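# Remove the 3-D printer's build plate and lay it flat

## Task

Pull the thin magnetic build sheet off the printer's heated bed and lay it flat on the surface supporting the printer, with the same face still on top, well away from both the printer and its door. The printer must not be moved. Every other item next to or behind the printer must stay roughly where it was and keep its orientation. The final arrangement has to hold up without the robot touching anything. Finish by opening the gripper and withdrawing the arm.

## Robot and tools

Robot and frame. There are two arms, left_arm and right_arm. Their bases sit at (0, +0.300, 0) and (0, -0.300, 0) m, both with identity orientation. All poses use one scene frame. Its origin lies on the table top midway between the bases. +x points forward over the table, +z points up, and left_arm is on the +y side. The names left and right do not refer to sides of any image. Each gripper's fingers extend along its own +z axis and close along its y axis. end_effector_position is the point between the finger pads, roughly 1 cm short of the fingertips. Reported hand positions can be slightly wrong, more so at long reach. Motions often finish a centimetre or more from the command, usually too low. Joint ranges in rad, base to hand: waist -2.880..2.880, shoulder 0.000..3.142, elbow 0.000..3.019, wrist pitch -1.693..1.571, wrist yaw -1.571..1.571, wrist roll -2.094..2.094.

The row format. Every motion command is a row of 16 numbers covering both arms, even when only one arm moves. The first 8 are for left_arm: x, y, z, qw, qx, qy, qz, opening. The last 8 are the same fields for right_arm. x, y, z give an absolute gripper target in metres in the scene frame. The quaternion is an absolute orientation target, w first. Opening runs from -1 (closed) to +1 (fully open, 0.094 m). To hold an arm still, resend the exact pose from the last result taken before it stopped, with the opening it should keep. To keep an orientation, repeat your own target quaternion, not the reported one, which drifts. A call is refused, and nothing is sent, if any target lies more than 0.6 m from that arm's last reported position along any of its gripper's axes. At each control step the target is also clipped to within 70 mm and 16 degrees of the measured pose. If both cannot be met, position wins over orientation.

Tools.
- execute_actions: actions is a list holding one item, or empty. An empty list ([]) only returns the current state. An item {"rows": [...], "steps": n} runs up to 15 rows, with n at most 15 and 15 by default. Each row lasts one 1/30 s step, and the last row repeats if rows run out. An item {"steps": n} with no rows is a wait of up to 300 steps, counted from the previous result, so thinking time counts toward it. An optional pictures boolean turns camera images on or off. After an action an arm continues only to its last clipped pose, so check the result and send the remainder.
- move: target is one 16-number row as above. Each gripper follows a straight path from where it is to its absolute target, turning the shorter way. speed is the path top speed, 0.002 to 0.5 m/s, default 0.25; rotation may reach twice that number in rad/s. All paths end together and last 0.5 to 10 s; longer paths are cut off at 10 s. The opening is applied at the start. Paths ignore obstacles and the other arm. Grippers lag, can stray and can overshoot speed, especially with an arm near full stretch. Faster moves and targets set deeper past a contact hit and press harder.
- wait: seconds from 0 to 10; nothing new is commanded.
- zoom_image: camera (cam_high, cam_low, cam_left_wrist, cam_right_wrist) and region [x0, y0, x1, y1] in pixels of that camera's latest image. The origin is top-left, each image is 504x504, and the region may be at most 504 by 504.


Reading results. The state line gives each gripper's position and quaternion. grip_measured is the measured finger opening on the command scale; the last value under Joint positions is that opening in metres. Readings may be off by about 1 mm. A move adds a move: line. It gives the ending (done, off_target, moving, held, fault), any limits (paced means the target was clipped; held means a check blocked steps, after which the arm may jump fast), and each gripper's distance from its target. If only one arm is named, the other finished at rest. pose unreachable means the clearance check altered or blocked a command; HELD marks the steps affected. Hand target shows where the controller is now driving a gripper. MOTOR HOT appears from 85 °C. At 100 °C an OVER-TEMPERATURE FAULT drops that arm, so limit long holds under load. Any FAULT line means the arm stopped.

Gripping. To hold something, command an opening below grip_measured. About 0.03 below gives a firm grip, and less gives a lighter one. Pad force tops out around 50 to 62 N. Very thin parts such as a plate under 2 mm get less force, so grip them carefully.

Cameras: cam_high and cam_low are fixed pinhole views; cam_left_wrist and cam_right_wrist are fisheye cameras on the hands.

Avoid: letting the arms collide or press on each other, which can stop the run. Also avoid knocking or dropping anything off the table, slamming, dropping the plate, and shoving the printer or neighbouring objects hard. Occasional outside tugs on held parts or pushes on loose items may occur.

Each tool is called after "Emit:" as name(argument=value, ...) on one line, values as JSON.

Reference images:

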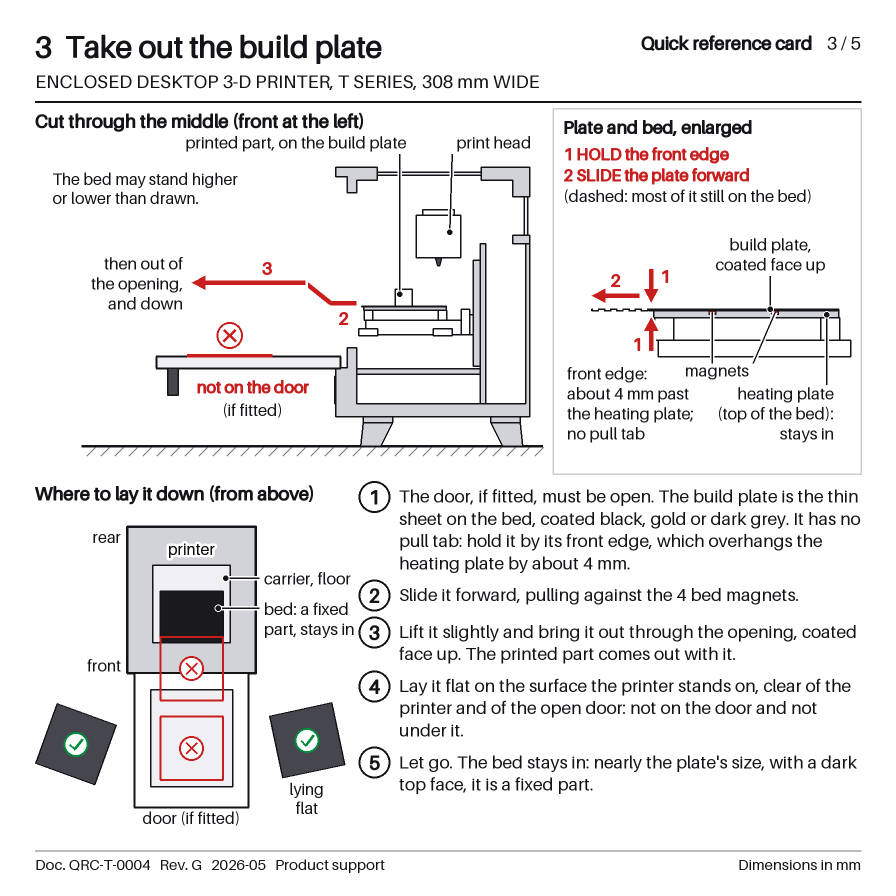

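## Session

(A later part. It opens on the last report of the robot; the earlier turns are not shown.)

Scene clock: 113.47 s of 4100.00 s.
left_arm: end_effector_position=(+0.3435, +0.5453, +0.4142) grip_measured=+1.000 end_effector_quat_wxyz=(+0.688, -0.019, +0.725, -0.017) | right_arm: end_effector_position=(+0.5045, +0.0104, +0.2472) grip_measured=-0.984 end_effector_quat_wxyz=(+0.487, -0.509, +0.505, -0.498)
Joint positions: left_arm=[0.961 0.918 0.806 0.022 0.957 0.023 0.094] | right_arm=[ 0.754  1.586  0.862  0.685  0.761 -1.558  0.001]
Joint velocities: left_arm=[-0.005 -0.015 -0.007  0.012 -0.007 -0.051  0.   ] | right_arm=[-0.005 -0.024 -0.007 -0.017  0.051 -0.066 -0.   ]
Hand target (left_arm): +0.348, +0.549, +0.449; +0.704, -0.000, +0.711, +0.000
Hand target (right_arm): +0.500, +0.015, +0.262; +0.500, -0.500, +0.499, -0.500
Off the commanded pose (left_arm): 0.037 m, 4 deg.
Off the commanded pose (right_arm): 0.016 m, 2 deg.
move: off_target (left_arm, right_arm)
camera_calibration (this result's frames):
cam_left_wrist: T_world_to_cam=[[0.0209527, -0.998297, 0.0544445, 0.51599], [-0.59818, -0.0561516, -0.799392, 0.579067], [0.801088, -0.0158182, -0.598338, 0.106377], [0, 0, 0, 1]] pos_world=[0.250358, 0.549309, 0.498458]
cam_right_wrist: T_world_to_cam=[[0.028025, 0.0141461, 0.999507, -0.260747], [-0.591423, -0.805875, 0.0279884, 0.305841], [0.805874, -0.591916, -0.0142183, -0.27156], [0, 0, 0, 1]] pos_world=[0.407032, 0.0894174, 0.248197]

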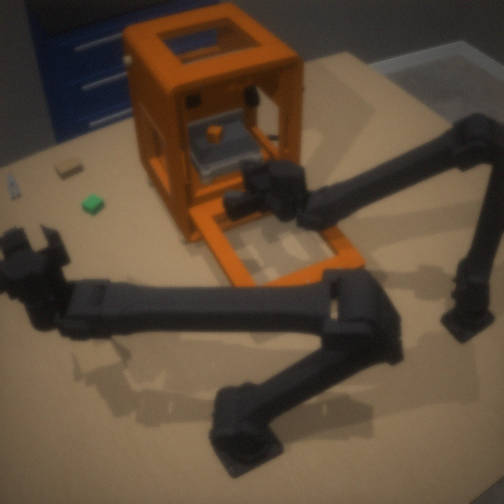

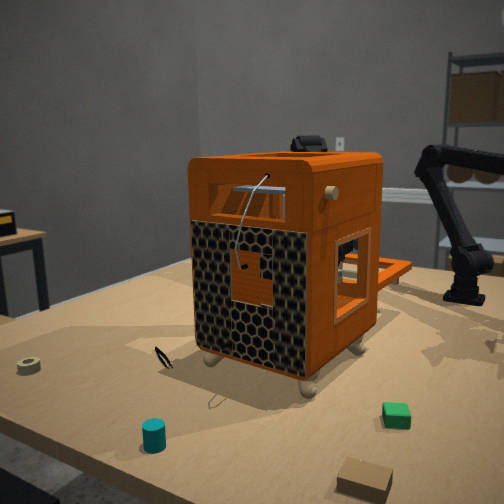

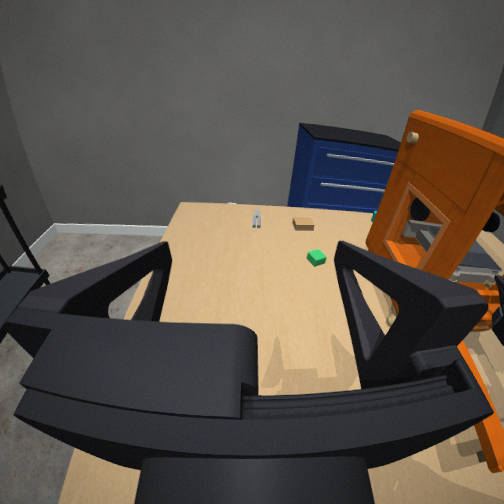

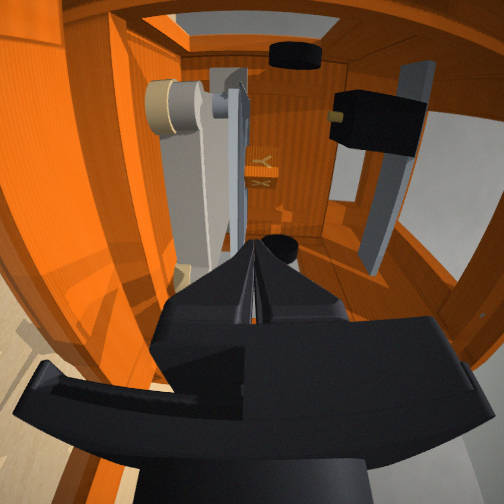

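Emit:
move(target=[0.35,0.55,0.45,0.704,0,0.711,0,1, 0.545,0.015,0.2625,0.5,-0.5,0.5,-0.5,-0.75], speed=0.015)

Emit:
zoom_image(camera="cam_right_wrist", region=[190, 160, 330, 320])

Scene clock: 123.63 s of 4100.00 s.
left_arm: end_effector_position=(+0.3435, +0.5453, +0.4142) grip_measured=+1.000 end_effector_quat_wxyz=(+0.688, -0.019, +0.725, -0.017) | right_arm: end_effector_position=(+0.5299, +0.0115, +0.2435) grip_measured=-0.752 end_effector_quat_wxyz=(+0.492, -0.513, +0.502, -0.494)
Joint positions: left_arm=[0.961 0.918 0.806 0.022 0.957 0.023 0.094] | right_arm=[ 0.715  1.633  0.91   0.685  0.705 -1.558  0.012]
Joint velocities: left_arm=[-0.005  0.015 -0.007 -0.002 -0.125  0.081  0.   ] | right_arm=[-0.015  0.005  0.007 -0.002  0.022  0.037  0.001]
Hand target (left_arm): +0.348, +0.549, +0.449; +0.704, -0.000, +0.711, +0.000
Hand target (right_arm): +0.544, +0.015, +0.263; +0.500, -0.500, +0.500, -0.500
Off the commanded pose (left_arm): 0.037 m, 4 deg.
Off the commanded pose (right_arm): 0.025 m, 2 deg.
After step 90, 4.03 s passed at rest.
move: off_target (left_arm, right_arm)
camera_calibration (this result's frames):
cam_left_wrist: T_world_to_cam=[[0.0209527, -0.998297, 0.0544445, 0.51599], [-0.59818, -0.0561516, -0.799392, 0.579067], [0.801088, -0.0158182, -0.598338, 0.106377], [0, 0, 0, 1]] pos_world=[0.250358, 0.549309, 0.498458]
cam_right_wrist: T_world_to_cam=[[0.0286732, 0.0125123, 0.999511, -0.258078], [-0.578135, -0.815501, 0.0267938, 0.315175], [0.815438, -0.57862, -0.0161492, -0.296134], [0, 0, 0, 1]] pos_world=[0.431092, 0.088906, 0.244724]

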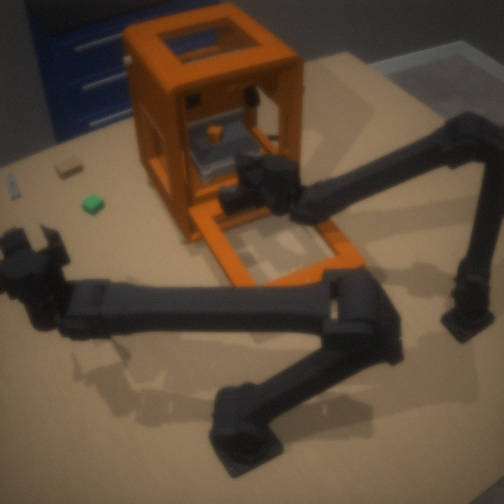

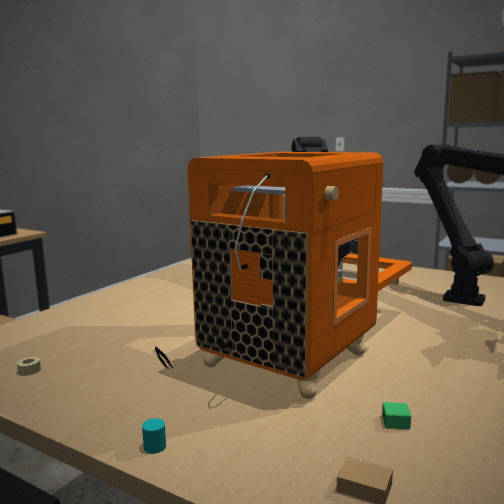

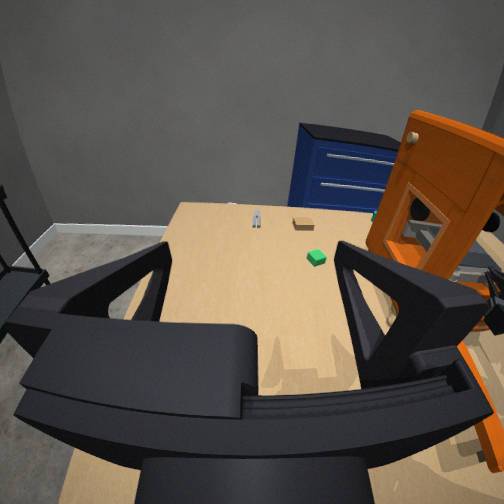

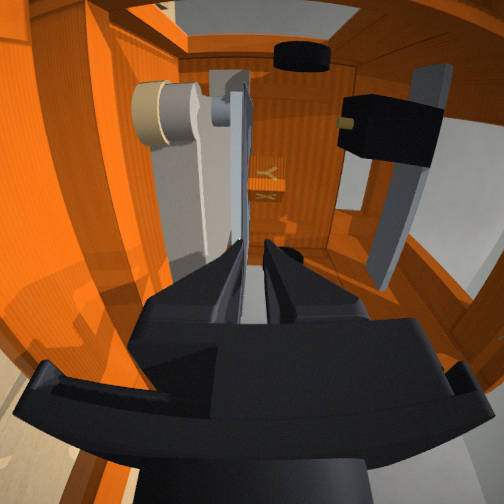

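Region (190, 160, 330, 320) of cam_right_wrist's 504x504 image, scaled by 3.150, with more detail than that image has; it fills the left 441 columns of this view, and the rest is white.

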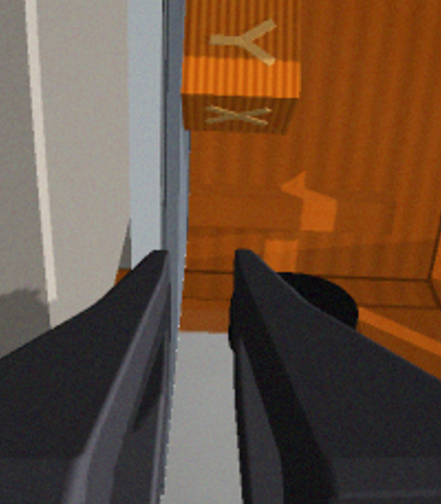

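Emit:
move(target=[0.35,0.55,0.45,0.704,0,0.711,0,1, 0.568,0.015,0.2645,0.5,-0.5,0.5,-0.5,-0.75], speed=0.01)

Emit:
zoom_image(camera="cam_right_wrist", region=[190, 160, 330, 320])

Scene clock: 133.60 s of 4100.00 s.
left_arm: end_effector_position=(+0.3435, +0.5453, +0.4142) grip_measured=+1.000 end_effector_quat_wxyz=(+0.688, -0.019, +0.725, -0.017) | right_arm: end_effector_position=(+0.5431, +0.0112, +0.2409) grip_measured=-0.752 end_effector_quat_wxyz=(+0.490, -0.516, +0.501, -0.492)
Joint positions: left_arm=[0.961 0.918 0.806 0.022 0.957 0.023 0.094] | right_arm=[ 0.695  1.656  0.937  0.675  0.684 -1.559  0.012]
Joint velocities: left_arm=[ 0.005 -0.005 -0.002 -0.007 -0.007  0.037  0.   ] | right_arm=[-0.005 -0.005  0.017 -0.002  0.007 -0.022 -0.001]
Hand target (left_arm): +0.348, +0.549, +0.449; +0.704, -0.000, +0.711, +0.000
Hand target (right_arm): +0.565, +0.014, +0.265; +0.500, -0.500, +0.500, -0.500
Off the commanded pose (left_arm): 0.037 m, 4 deg.
Off the commanded pose (right_arm): 0.035 m, 2 deg.
After step 90, 2.37 s passed at rest.
move: off_target (left_arm, right_arm)
camera_calibration (this result's frames):
cam_left_wrist: T_world_to_cam=[[0.0209527, -0.998297, 0.0544445, 0.51599], [-0.59818, -0.0561516, -0.799392, 0.579067], [0.801088, -0.0158182, -0.598338, 0.106377], [0, 0, 0, 1]] pos_world=[0.250358, 0.549309, 0.498458]
cam_right_wrist: T_world_to_cam=[[0.0341476, 0.0164938, 0.999281, -0.258848], [-0.575795, -0.816922, 0.03316, 0.319846], [0.816881, -0.576513, -0.0183989, -0.307367], [0, 0, 0, 1]] pos_world=[0.444087, 0.0883574, 0.242401]

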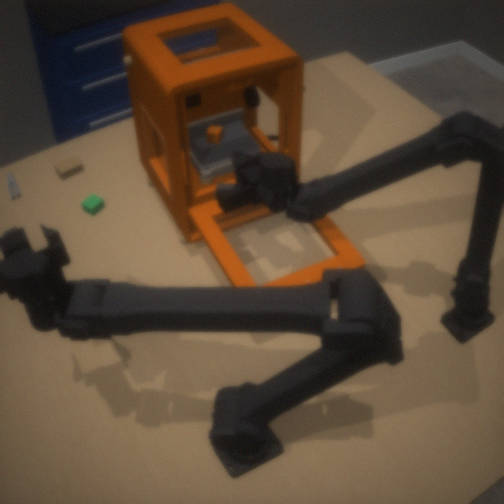

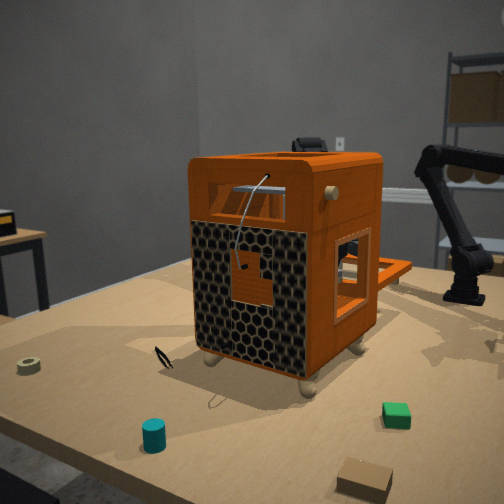

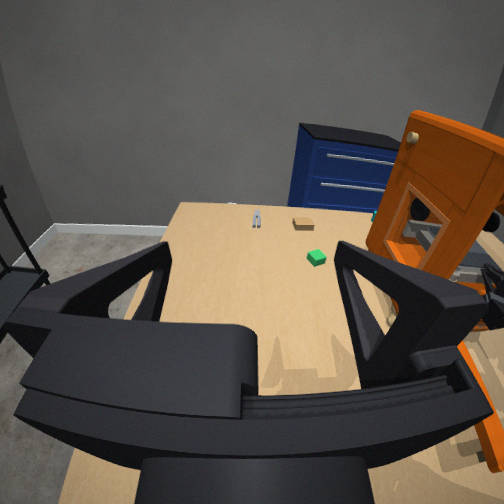

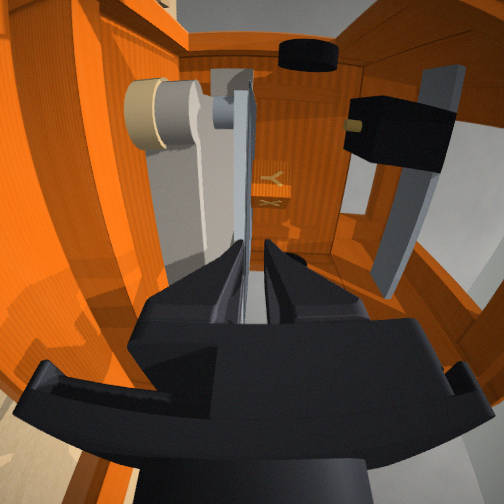

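Region (190, 160, 330, 320) of cam_right_wrist's 504x504 image, scaled by 3.150, with more detail than that image has; it fills the left 441 columns of this view, and the rest is white.

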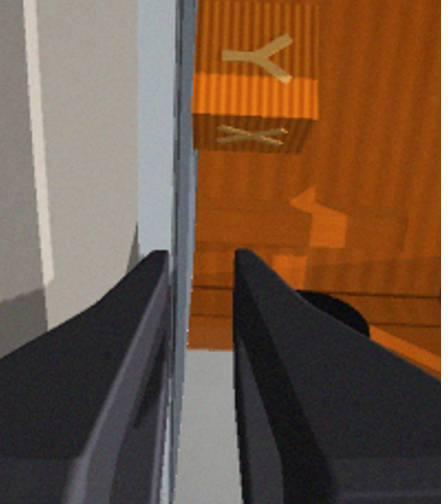

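Emit:
execute_actions(actions=[{"rows":[[0.35,0.55,0.45,0.704,0,0.711,0,1,0.575,0.015,0.263,0.5,-0.5,0.5,-0.5,-0.8],[0.35,0.55,0.45,0.704,0,0.711,0,1,0.575,0.015,0.263,0.5,-0.5,0.5,-0.5,-0.8],[0.35,0.55,0.45,0.704,0,0.711,0,1,0.575,0.015,0.262,0.5,-0.5,0.5,-0.5,-0.83],[0.35,0.55,0.45,0.704,0,0.711,0,1,0.575,0.015,0.262,0.5,-0.5,0.5,-0.5,-0.83],[0.35,0.55,0.45,0.704,0,0.711,0,1,0.575,0.015,0.261,0.5,-0.5,0.5,-0.5,-0.86],[0.35,0.55,0.45,0.704,0,0.711,0,1,0.575,0.015,0.261,0.5,-0.5,0.5,-0.5,-0.86],[0.35,0.55,0.45,0.704,0,0.711,0,1,0.575,0.015,0.26,0.5,-0.5,0.5,-0.5,-0.89],[0.35,0.55,0.45,0.704,0,0.711,0,1,0.575,0.015,0.26,0.5,-0.5,0.5,-0.5,-0.89],[0.35,0.55,0.45,0.704,0,0.711,0,1,0.575,0.015,0.259,0.5,-0.5,0.5,-0.5,-0.92],[0.35,0.55,0.45,0.704,0,0.711,0,1,0.575,0.015,0.259,0.5,-0.5,0.5,-0.5,-0.92],[0.35,0.55,0.45,0.704,0,0.711,0,1,0.575,0.015,0.258,0.5,-0.5,0.5,-0.5,-0.95],[0.35,0.55,0.45,0.704,0,0.711,0,1,0.575,0.015,0.258,0.5,-0.5,0.5,-0.5,-0.95],[0.35,0.55,0.45,0.704,0,0.711,0,1,0.575,0.015,0.258,0.5,-0.5,0.5,-0.5,-1]],"steps":15}])

Emit:
zoom_image(camera="cam_right_wrist", region=[190, 160, 330, 320])

Scene clock: 143.00 s of 4100.00 s.
left_arm: end_effector_position=(+0.3435, +0.5453, +0.4142) grip_measured=+1.000 end_effector_quat_wxyz=(+0.688, -0.019, +0.725, -0.017) | right_arm: end_effector_position=(+0.5441, +0.0111, +0.2365) grip_measured=-0.983 end_effector_quat_wxyz=(+0.486, -0.518, +0.502, -0.493)
Joint positions: left_arm=[0.961 0.918 0.806 0.022 0.957 0.023 0.094] | right_arm=[ 0.695  1.664  0.938  0.674  0.685 -1.56   0.001]
Joint velocities: left_arm=[ 0.005  0.005 -0.027  0.012  0.022  0.081  0.   ] | right_arm=[-0.015  0.005  0.002 -0.022 -0.037 -0.066 -0.002]
Hand target (left_arm): +0.348, +0.549, +0.449; +0.704, -0.000, +0.711, +0.000
Hand target (right_arm): +0.572, +0.013, +0.258; +0.500, -0.500, +0.500, -0.500
Off the commanded pose (left_arm): 0.037 m, 4 deg.
Off the commanded pose (right_arm): 0.038 m, 3 deg.
Steps of this call (steps 1 to 90: nothing new was sent; then 5.90 s passed at rest; steps 91 to 105: all 15 steps of this action). Readings (end_effector_position):
91: left_arm (+0.3435, +0.5453, +0.4142) | right_arm (+0.5435, +0.0113, +0.2407)
92: left_arm (+0.3435, +0.5453, +0.4142) | right_arm (+0.5436, +0.0114, +0.2402)
94: left_arm (+0.3435, +0.5453, +0.4142) | right_arm (+0.5437, +0.0114, +0.2398)
98: left_arm (+0.3435, +0.5453, +0.4142) | right_arm (+0.5438, +0.0113, +0.2383)
105: the state above
camera_calibration (this result's frames):
cam_left_wrist: T_world_to_cam=[[0.0209527, -0.998297, 0.0544445, 0.51599], [-0.59818, -0.0561516, -0.799392, 0.579067], [0.801088, -0.0158182, -0.598338, 0.106377], [0, 0, 0, 1]] pos_world=[0.250358, 0.549309, 0.498458]
cam_right_wrist: T_world_to_cam=[[0.040272, 0.023117, 0.998921, -0.257817], [-0.577696, -0.815163, 0.0421546, 0.31939], [0.815258, -0.578771, -0.0194736, -0.307172], [0, 0, 0, 1]] pos_world=[0.445317, 0.0885329, 0.238093]

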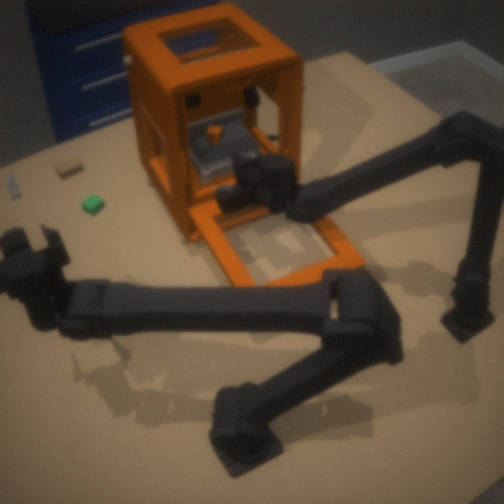

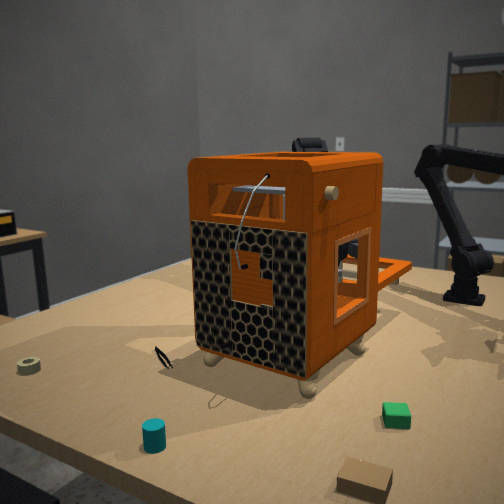

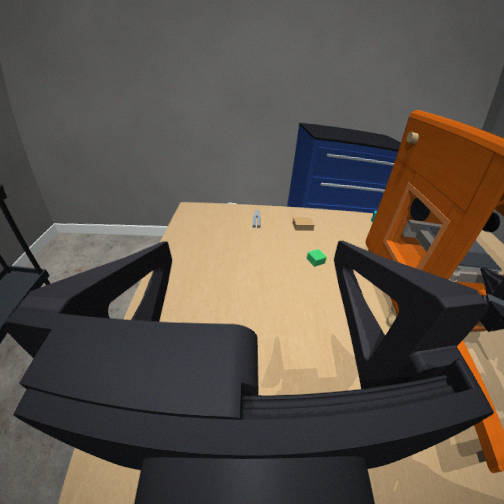

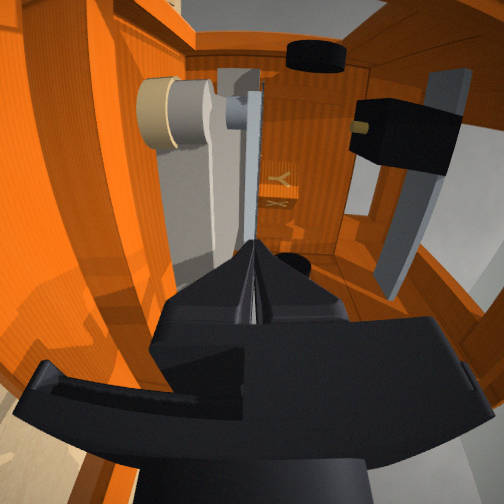

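Region (190, 160, 330, 320) of cam_right_wrist's 504x504 image, scaled by 3.150, with more detail than that image has; it fills the left 441 columns of this view, and the rest is white.

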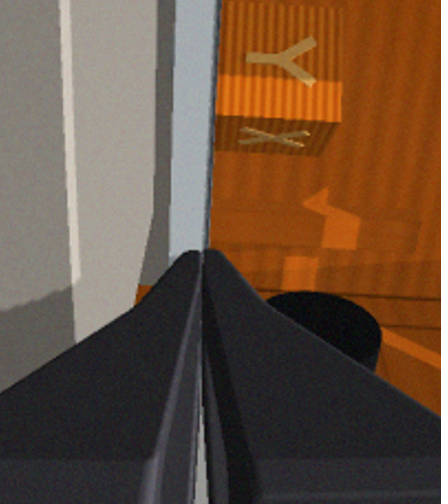

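Emit:
move(target=[0.35,0.55,0.45,0.704,0,0.711,0,1, 0.56,0.015,0.266,0.5,-0.5,0.5,-0.5,-0.72], speed=0.01)

Emit:
move(target=[0.35,0.55,0.45,0.704,0,0.711,0,1, 0.59,0.015,0.270,0.5,-0.5,0.5,-0.5,-0.72], speed=0.02)

Emit:
zoom_image(camera="cam_right_wrist", region=[190, 160, 330, 320])

Scene clock: 151.90 s of 4100.00 s.
left_arm: end_effector_position=(+0.3435, +0.5453, +0.4142) grip_measured=+1.000 end_effector_quat_wxyz=(+0.688, -0.019, +0.725, -0.017) | right_arm: end_effector_position=(+0.5431, +0.0121, +0.2372) grip_measured=-0.722 end_effector_quat_wxyz=(+0.487, -0.518, +0.501, -0.493)
Joint positions: left_arm=[0.961 0.918 0.806 0.022 0.957 0.023 0.094] | right_arm=[ 0.697  1.662  0.937  0.674  0.686 -1.56   0.013]
Joint velocities: left_arm=[ 0.005  0.005 -0.012 -0.007 -0.037 -0.007  0.   ] | right_arm=[-0.015  0.005  0.002 -0.007 -0.037  0.022 -0.001]
Hand target (left_arm): +0.348, +0.549, +0.449; +0.704, -0.000, +0.711, +0.000
Hand target (right_arm): +0.558, +0.014, +0.266; +0.500, -0.500, +0.500, -0.500
Off the commanded pose (left_arm): 0.037 m, 4 deg.
Off the commanded pose (right_arm): 0.034 m, 3 deg.
After step 90, 2.00 s passed at rest.
move: off_target (left_arm, right_arm)
camera_calibration (this result's frames):
cam_left_wrist: T_world_to_cam=[[0.0209527, -0.998297, 0.0544445, 0.51599], [-0.59818, -0.0561516, -0.799392, 0.579067], [0.801088, -0.0158182, -0.598338, 0.106377], [0, 0, 0, 1]] pos_world=[0.250358, 0.549309, 0.498458]
cam_right_wrist: T_world_to_cam=[[0.0393383, 0.0224753, 0.998973, -0.257909], [-0.576177, -0.816293, 0.0410545, 0.319015], [0.816378, -0.5772, -0.0191619, -0.306506], [0, 0, 0, 1]] pos_world=[0.44418, 0.0892912, 0.238674]

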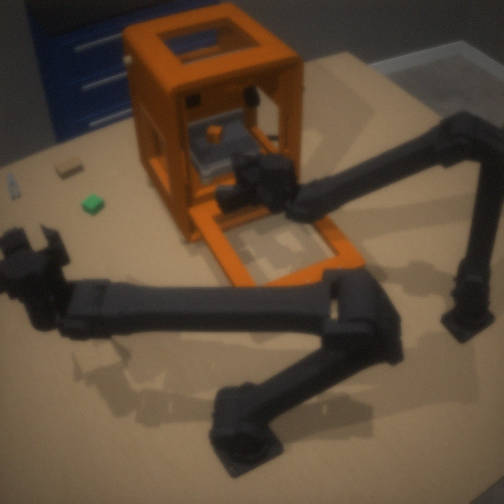

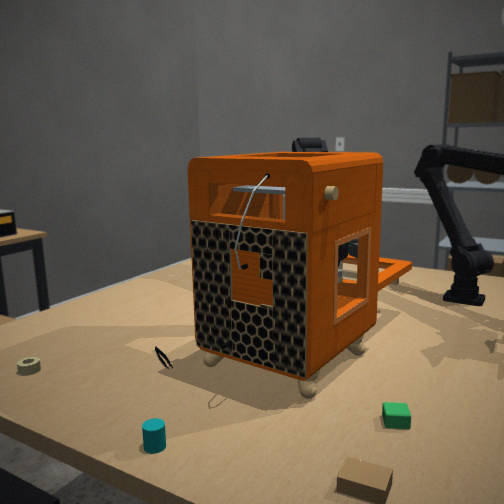

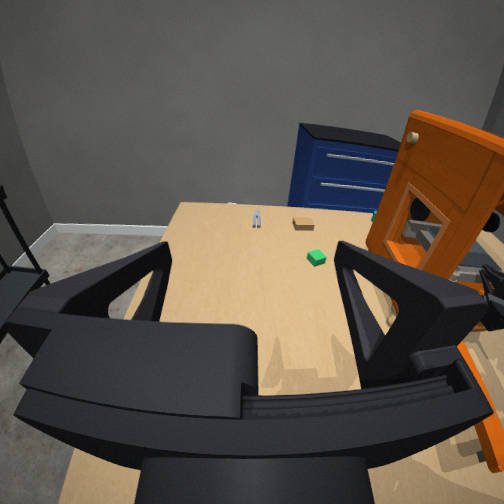

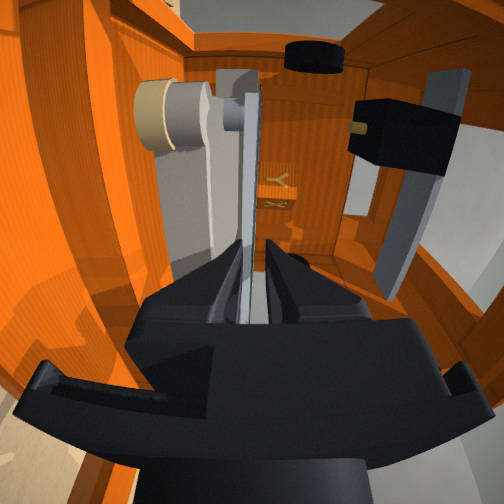

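Scene clock: 155.00 s of 4100.00 s.
left_arm: end_effector_position=(+0.3435, +0.5453, +0.4142) grip_measured=+1.000 end_effector_quat_wxyz=(+0.688, -0.019, +0.725, -0.017) | right_arm: end_effector_position=(+0.5691, +0.0130, +0.2359) grip_measured=-0.721 end_effector_quat_wxyz=(-0.483, +0.523, -0.502, +0.491)
Joint positions: left_arm=[0.961 0.918 0.806 0.022 0.957 0.023 0.094] | right_arm=[ 0.665  1.704  1.     0.638  0.651 -1.56   0.013]
Joint velocities: left_arm=[ 0.005 -0.024  0.007 -0.002  0.037  0.037  0.   ] | right_arm=[-0.015 -0.005  0.007 -0.012  0.051  0.051  0.001]
Hand target (left_arm): +0.348, +0.549, +0.449; +0.704, -0.000, +0.711, +0.000
Hand target (right_arm): +0.587, +0.014, +0.270; -0.500, +0.500, -0.500, +0.500
Off the commanded pose (left_arm): 0.037 m, 4 deg.
Off the commanded pose (right_arm): 0.040 m, 3 deg.
move: off_target (left_arm, right_arm)
camera_calibration (this result's frames):
cam_left_wrist: T_world_to_cam=[[0.0209527, -0.998297, 0.0544445, 0.51599], [-0.59818, -0.0561516, -0.799392, 0.579067], [0.801088, -0.0158182, -0.598338, 0.106377], [0, 0, 0, 1]] pos_world=[0.250358, 0.549309, 0.498458]
cam_right_wrist: T_world_to_cam=[[0.051206, 0.0296383, 0.998248, -0.264406], [-0.573789, -0.817241, 0.0536972, 0.330445], [0.817401, -0.575534, -0.0248415, -0.326545], [0, 0, 0, 1]] pos_world=[0.470063, 0.0899523, 0.238087]

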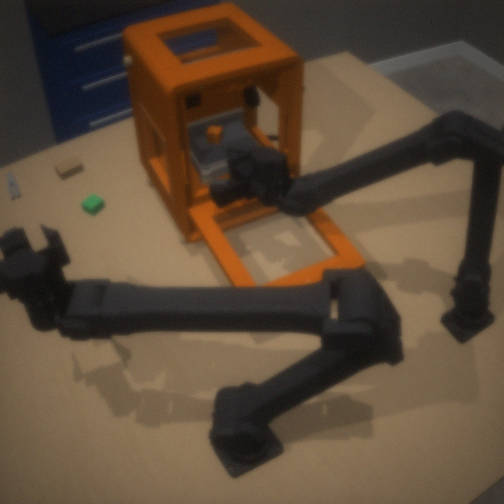

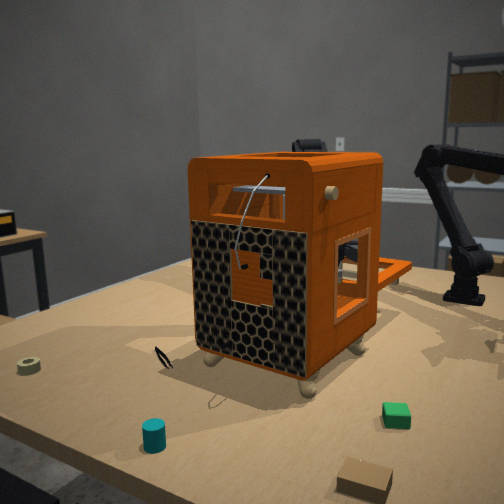

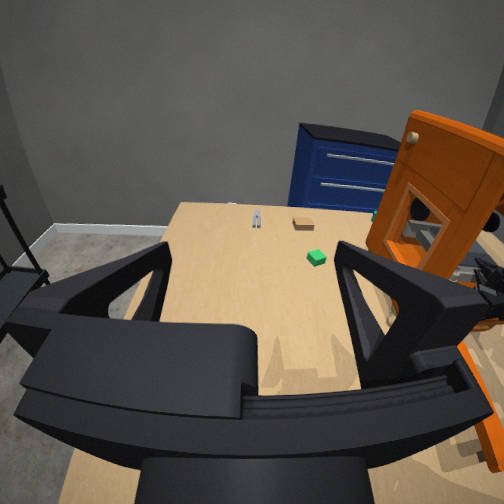

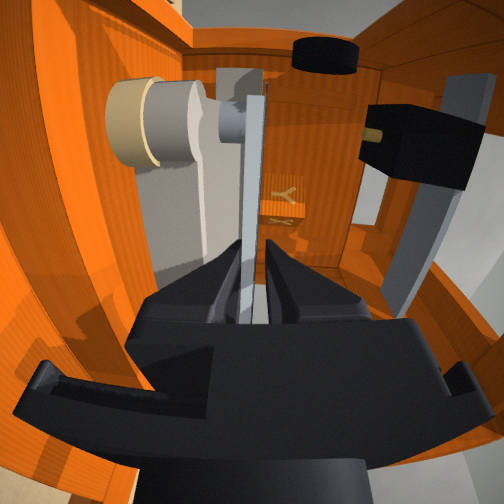

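Region (190, 160, 330, 320) of cam_right_wrist's 504x504 image, scaled by 3.150, with more detail than that image has; it fills the left 441 columns of this view, and the rest is white.

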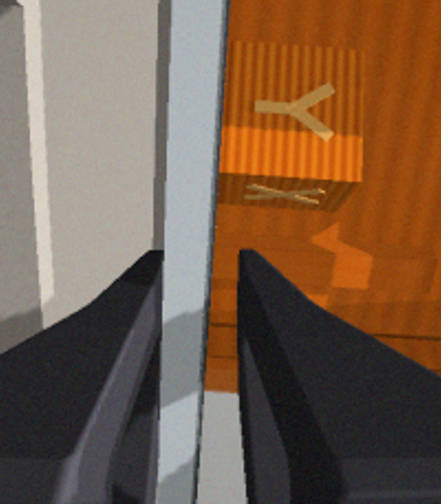

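Emit:
execute_actions(actions=[{"rows":[[0.35,0.55,0.45,0.704,0,0.711,0,1,0.587,0.015,0.284,0.51,-0.49,0.49,-0.51,-0.72]],"steps":15}])

Emit:
zoom_image(camera="cam_right_wrist", region=[190, 160, 330, 320])

Scene clock: 158.97 s of 4100.00 s.
left_arm: end_effector_position=(+0.3435, +0.5453, +0.4142) grip_measured=+1.000 end_effector_quat_wxyz=(+0.688, -0.019, +0.725, -0.017) | right_arm: end_effector_position=(+0.5692, +0.0130, +0.2363) grip_measured=-0.721 end_effector_quat_wxyz=(-0.478, +0.528, -0.496, +0.496)
Joint positions: left_arm=[0.961 0.918 0.806 0.022 0.957 0.023 0.094] | right_arm=[ 0.665  1.704  1.     0.641  0.651 -1.582  0.013]
Joint velocities: left_arm=[-0.005 -0.005 -0.027  0.007  0.037 -0.022  0.   ] | right_arm=[ 0.015  0.005  0.007 -0.002 -0.007 -0.066  0.   ]
Hand target (left_arm): +0.348, +0.549, +0.449; +0.704, -0.000, +0.711, +0.000
Hand target (right_arm): +0.584, +0.013, +0.284; -0.510, +0.490, -0.489, +0.510
Off the commanded pose (left_arm): 0.037 m, 4 deg.
Off the commanded pose (right_arm): 0.051 m, 6 deg.
Steps of this call (steps 1 to 90: nothing new was sent; then 0.47 s passed at rest; steps 91 to 105: all 15 steps of this action). Readings (end_effector_position):
91: left_arm (+0.3435, +0.5453, +0.4142) | right_arm (+0.5692, +0.0130, +0.2362)
92: left_arm (+0.3435, +0.5453, +0.4142) | right_arm (+0.5692, +0.0130, +0.2366)
94: left_arm (+0.3435, +0.5453, +0.4142) | right_arm (+0.5692, +0.0130, +0.2363)
98: left_arm (+0.3435, +0.5453, +0.4142) | right_arm (+0.5692, +0.0130, +0.2363)
105: the state above
camera_calibration (this result's frames):
cam_left_wrist: T_world_to_cam=[[0.0209527, -0.998297, 0.0544445, 0.51599], [-0.59818, -0.0561516, -0.799392, 0.579067], [0.801088, -0.0158182, -0.598338, 0.106377], [0, 0, 0, 1]] pos_world=[0.250358, 0.549309, 0.498458]
cam_right_wrist: T_world_to_cam=[[0.048801, 0.0493389, 0.997589, -0.263547], [-0.573049, -0.81666, 0.0684234, 0.326592], [0.818067, -0.575007, -0.0115802, -0.330078], [0, 0, 0, 1]] pos_world=[0.470041, 0.0899206, 0.236742]

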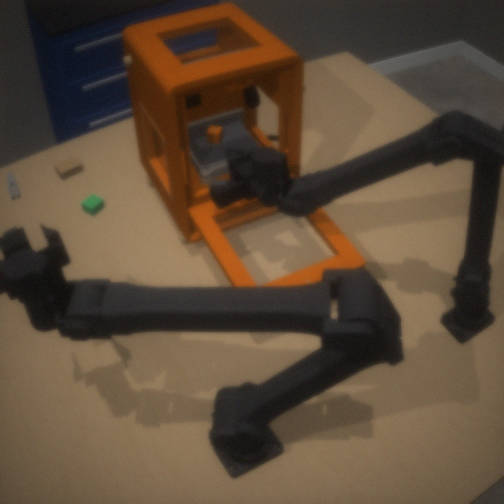

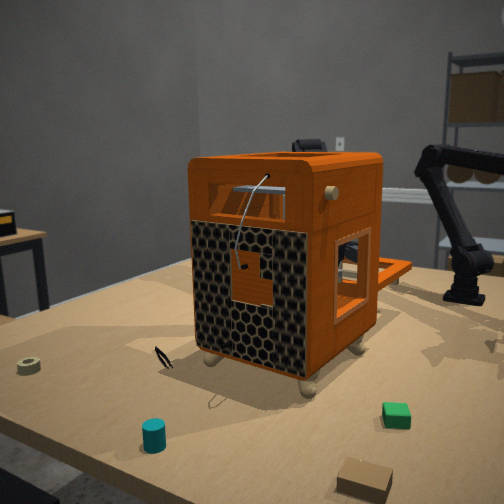

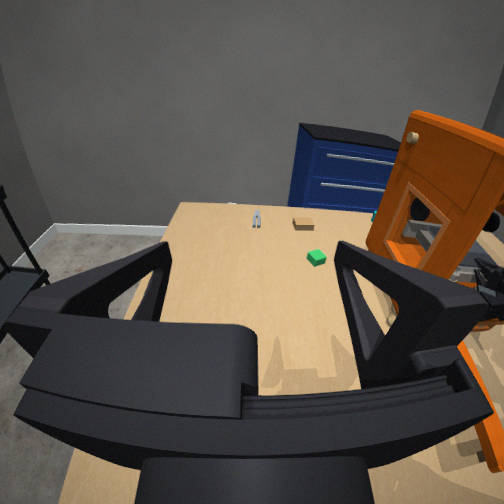

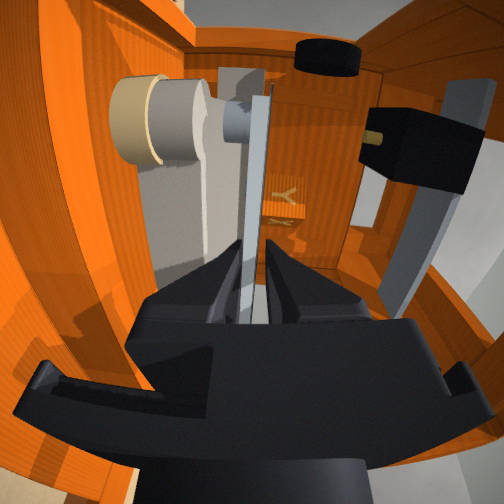

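Region (190, 160, 330, 320) of cam_right_wrist's 504x504 image, scaled by 3.150, with more detail than that image has; it fills the left 441 columns of this view, and the rest is white.

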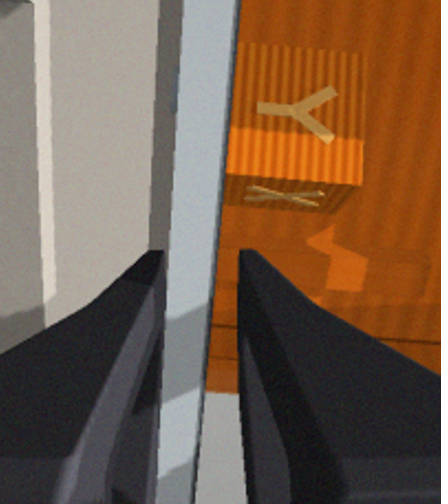

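Emit:
move(target=[0.35,0.55,0.45,0.704,0,0.711,0,1, 0.553,0.015,0.262,0.5,-0.5,0.5,-0.5,-0.72], speed=0.01)

Emit:
zoom_image(camera="cam_right_wrist", region=[190, 160, 330, 320])

Scene clock: 171.73 s of 4100.00 s.
left_arm: end_effector_position=(+0.3435, +0.5453, +0.4142) grip_measured=+1.000 end_effector_quat_wxyz=(+0.688, -0.019, +0.725, -0.017) | right_arm: end_effector_position=(+0.5589, +0.0079, +0.2354) grip_measured=-0.721 end_effector_quat_wxyz=(-0.472, +0.522, -0.501, +0.503)
Joint positions: left_arm=[0.961 0.918 0.806 0.022 0.957 0.023 0.094] | right_arm=[ 0.676  1.687  0.973  0.652  0.685 -1.583  0.013]
Joint velocities: left_arm=[-0.024  0.015  0.007  0.002  0.037  0.007  0.   ] | right_arm=[ 0.005 -0.015  0.002 -0.007 -0.051  0.022 -0.001]
Hand target (left_arm): +0.348, +0.549, +0.449; +0.704, -0.000, +0.711, +0.000
Hand target (right_arm): +0.553, +0.015, +0.262; -0.500, +0.501, -0.500, +0.500
Off the commanded pose (left_arm): 0.037 m, 4 deg.
Off the commanded pose (right_arm): 0.028 m, 4 deg.
After step 90, 5.87 s passed at rest.
move: off_target (left_arm, right_arm)
camera_calibration (this result's frames):
cam_left_wrist: T_world_to_cam=[[0.0209527, -0.998297, 0.0544445, 0.51599], [-0.59818, -0.0561516, -0.799392, 0.579067], [0.801088, -0.0158182, -0.598338, 0.106377], [0, 0, 0, 1]] pos_world=[0.250358, 0.549309, 0.498458]
cam_right_wrist: T_world_to_cam=[[0.0486311, 0.0506457, 0.997532, -0.261748], [-0.591902, -0.802997, 0.0696251, 0.326688], [0.804542, -0.593827, -0.00907334, -0.317473], [0, 0, 0, 1]] pos_world=[0.461516, 0.0870619, 0.235476]

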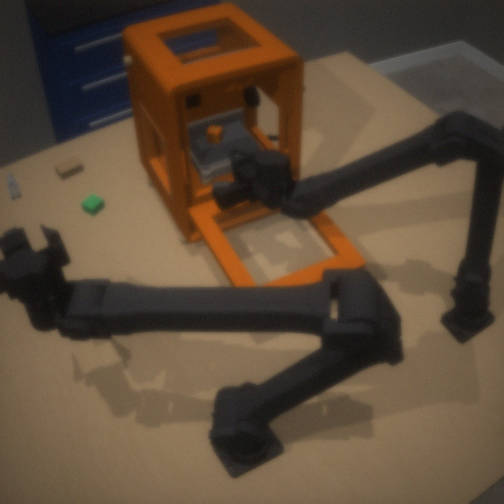

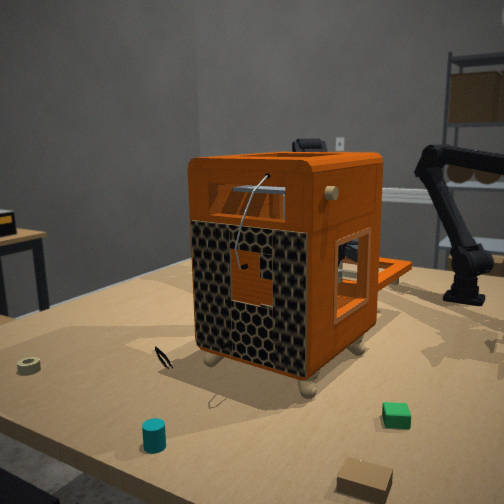

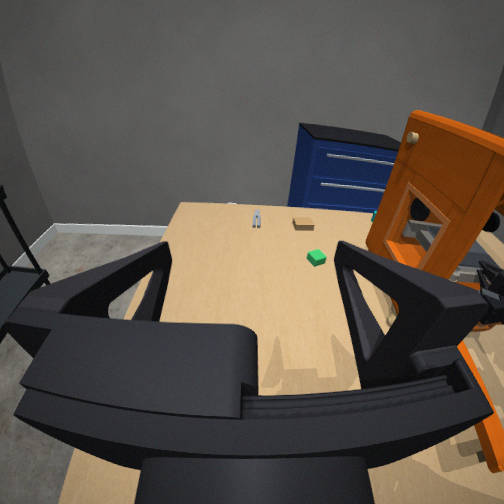

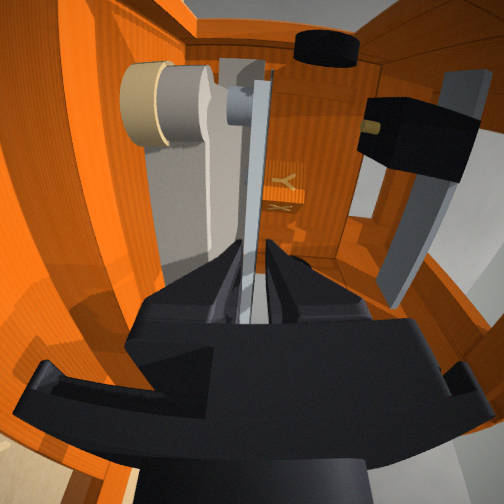

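Region (190, 160, 330, 320) of cam_right_wrist's 504x504 image, scaled by 3.150, with more detail than that image has; it fills the left 441 columns of this view, and the rest is white.

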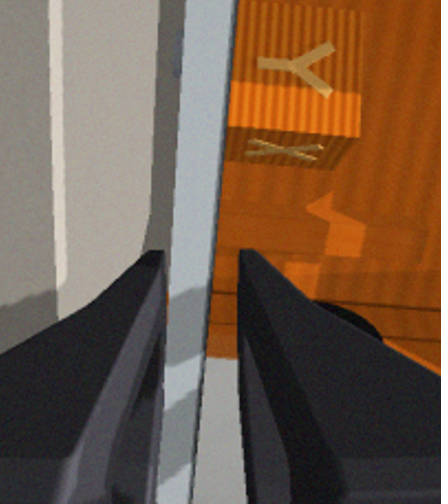

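Still under. Further back.

Emit:
move(target=[0.35,0.55,0.45,0.704,0,0.711,0,1, 0.543,0.015,0.262,0.5,-0.5,0.5,-0.5,-0.72], speed=0.005)

Emit:
zoom_image(camera="cam_right_wrist", region=[190, 160, 330, 320])

Scene clock: 181.23 s of 4100.00 s.
left_arm: end_effector_position=(+0.3435, +0.5453, +0.4142) grip_measured=+1.000 end_effector_quat_wxyz=(+0.688, -0.019, +0.725, -0.017) | right_arm: end_effector_position=(+0.5491, +0.0070, +0.2360) grip_measured=-0.721 end_effector_quat_wxyz=(-0.472, +0.522, -0.502, +0.504)
Joint positions: left_arm=[0.961 0.918 0.806 0.022 0.957 0.023 0.094] | right_arm=[ 0.687  1.669  0.95   0.657  0.7   -1.583  0.013]
Joint velocities: left_arm=[ 0.005 -0.024  0.007 -0.007  0.007 -0.007  0.   ] | right_arm=[-0.024 -0.005  0.007 -0.002  0.007 -0.066 -0.001]
Hand target (left_arm): +0.348, +0.549, +0.449; +0.704, -0.000, +0.711, +0.000
Hand target (right_arm): +0.543, +0.014, +0.262; -0.500, +0.500, -0.500, +0.500
Off the commanded pose (left_arm): 0.037 m, 4 deg.
Off the commanded pose (right_arm): 0.028 m, 4 deg.
move: off_target (left_arm, right_arm)
camera_calibration (this result's frames):
cam_left_wrist: T_world_to_cam=[[0.0209527, -0.998297, 0.0544445, 0.51599], [-0.59818, -0.0561516, -0.799392, 0.579067], [0.801088, -0.0158182, -0.598338, 0.106377], [0, 0, 0, 1]] pos_world=[0.250358, 0.549309, 0.498458]
cam_right_wrist: T_world_to_cam=[[0.0481928, 0.0512186, 0.997524, -0.2616], [-0.593755, -0.801609, 0.0698449, 0.321155], [0.803201, -0.595651, -0.00822043, -0.309552], [0, 0, 0, 1]] pos_world=[0.451928, 0.0864546, 0.235977]

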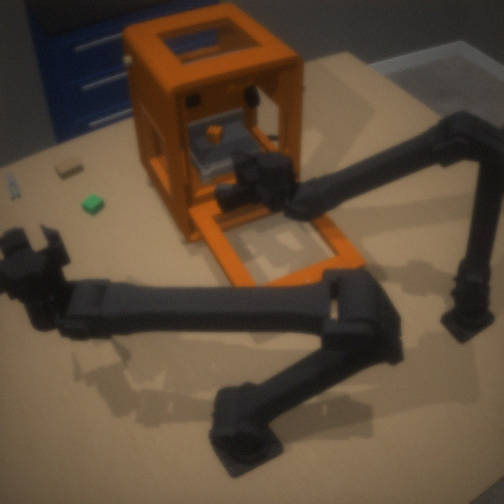

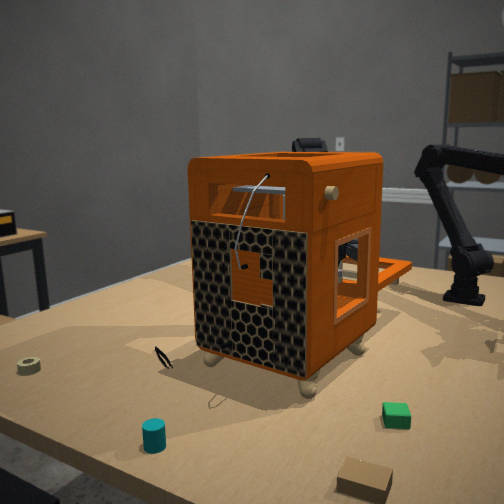

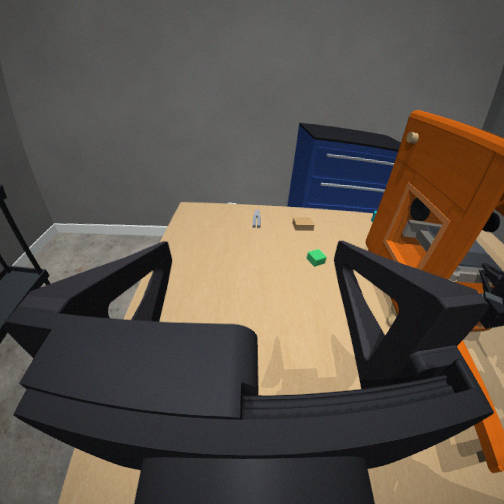

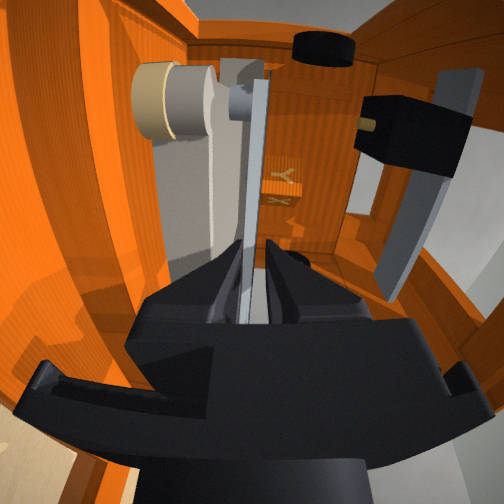

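Region (190, 160, 330, 320) of cam_right_wrist's 504x504 image, scaled by 3.150, with more detail than that image has; it fills the left 441 columns of this view, and the rest is white.

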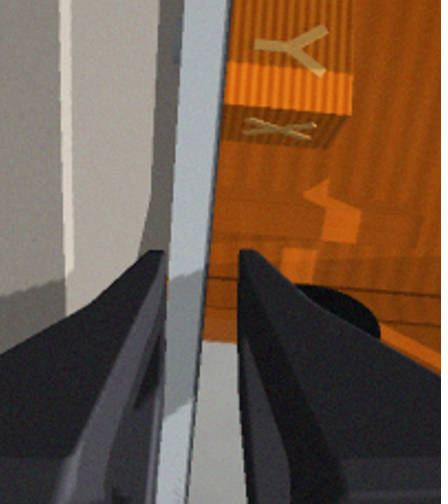

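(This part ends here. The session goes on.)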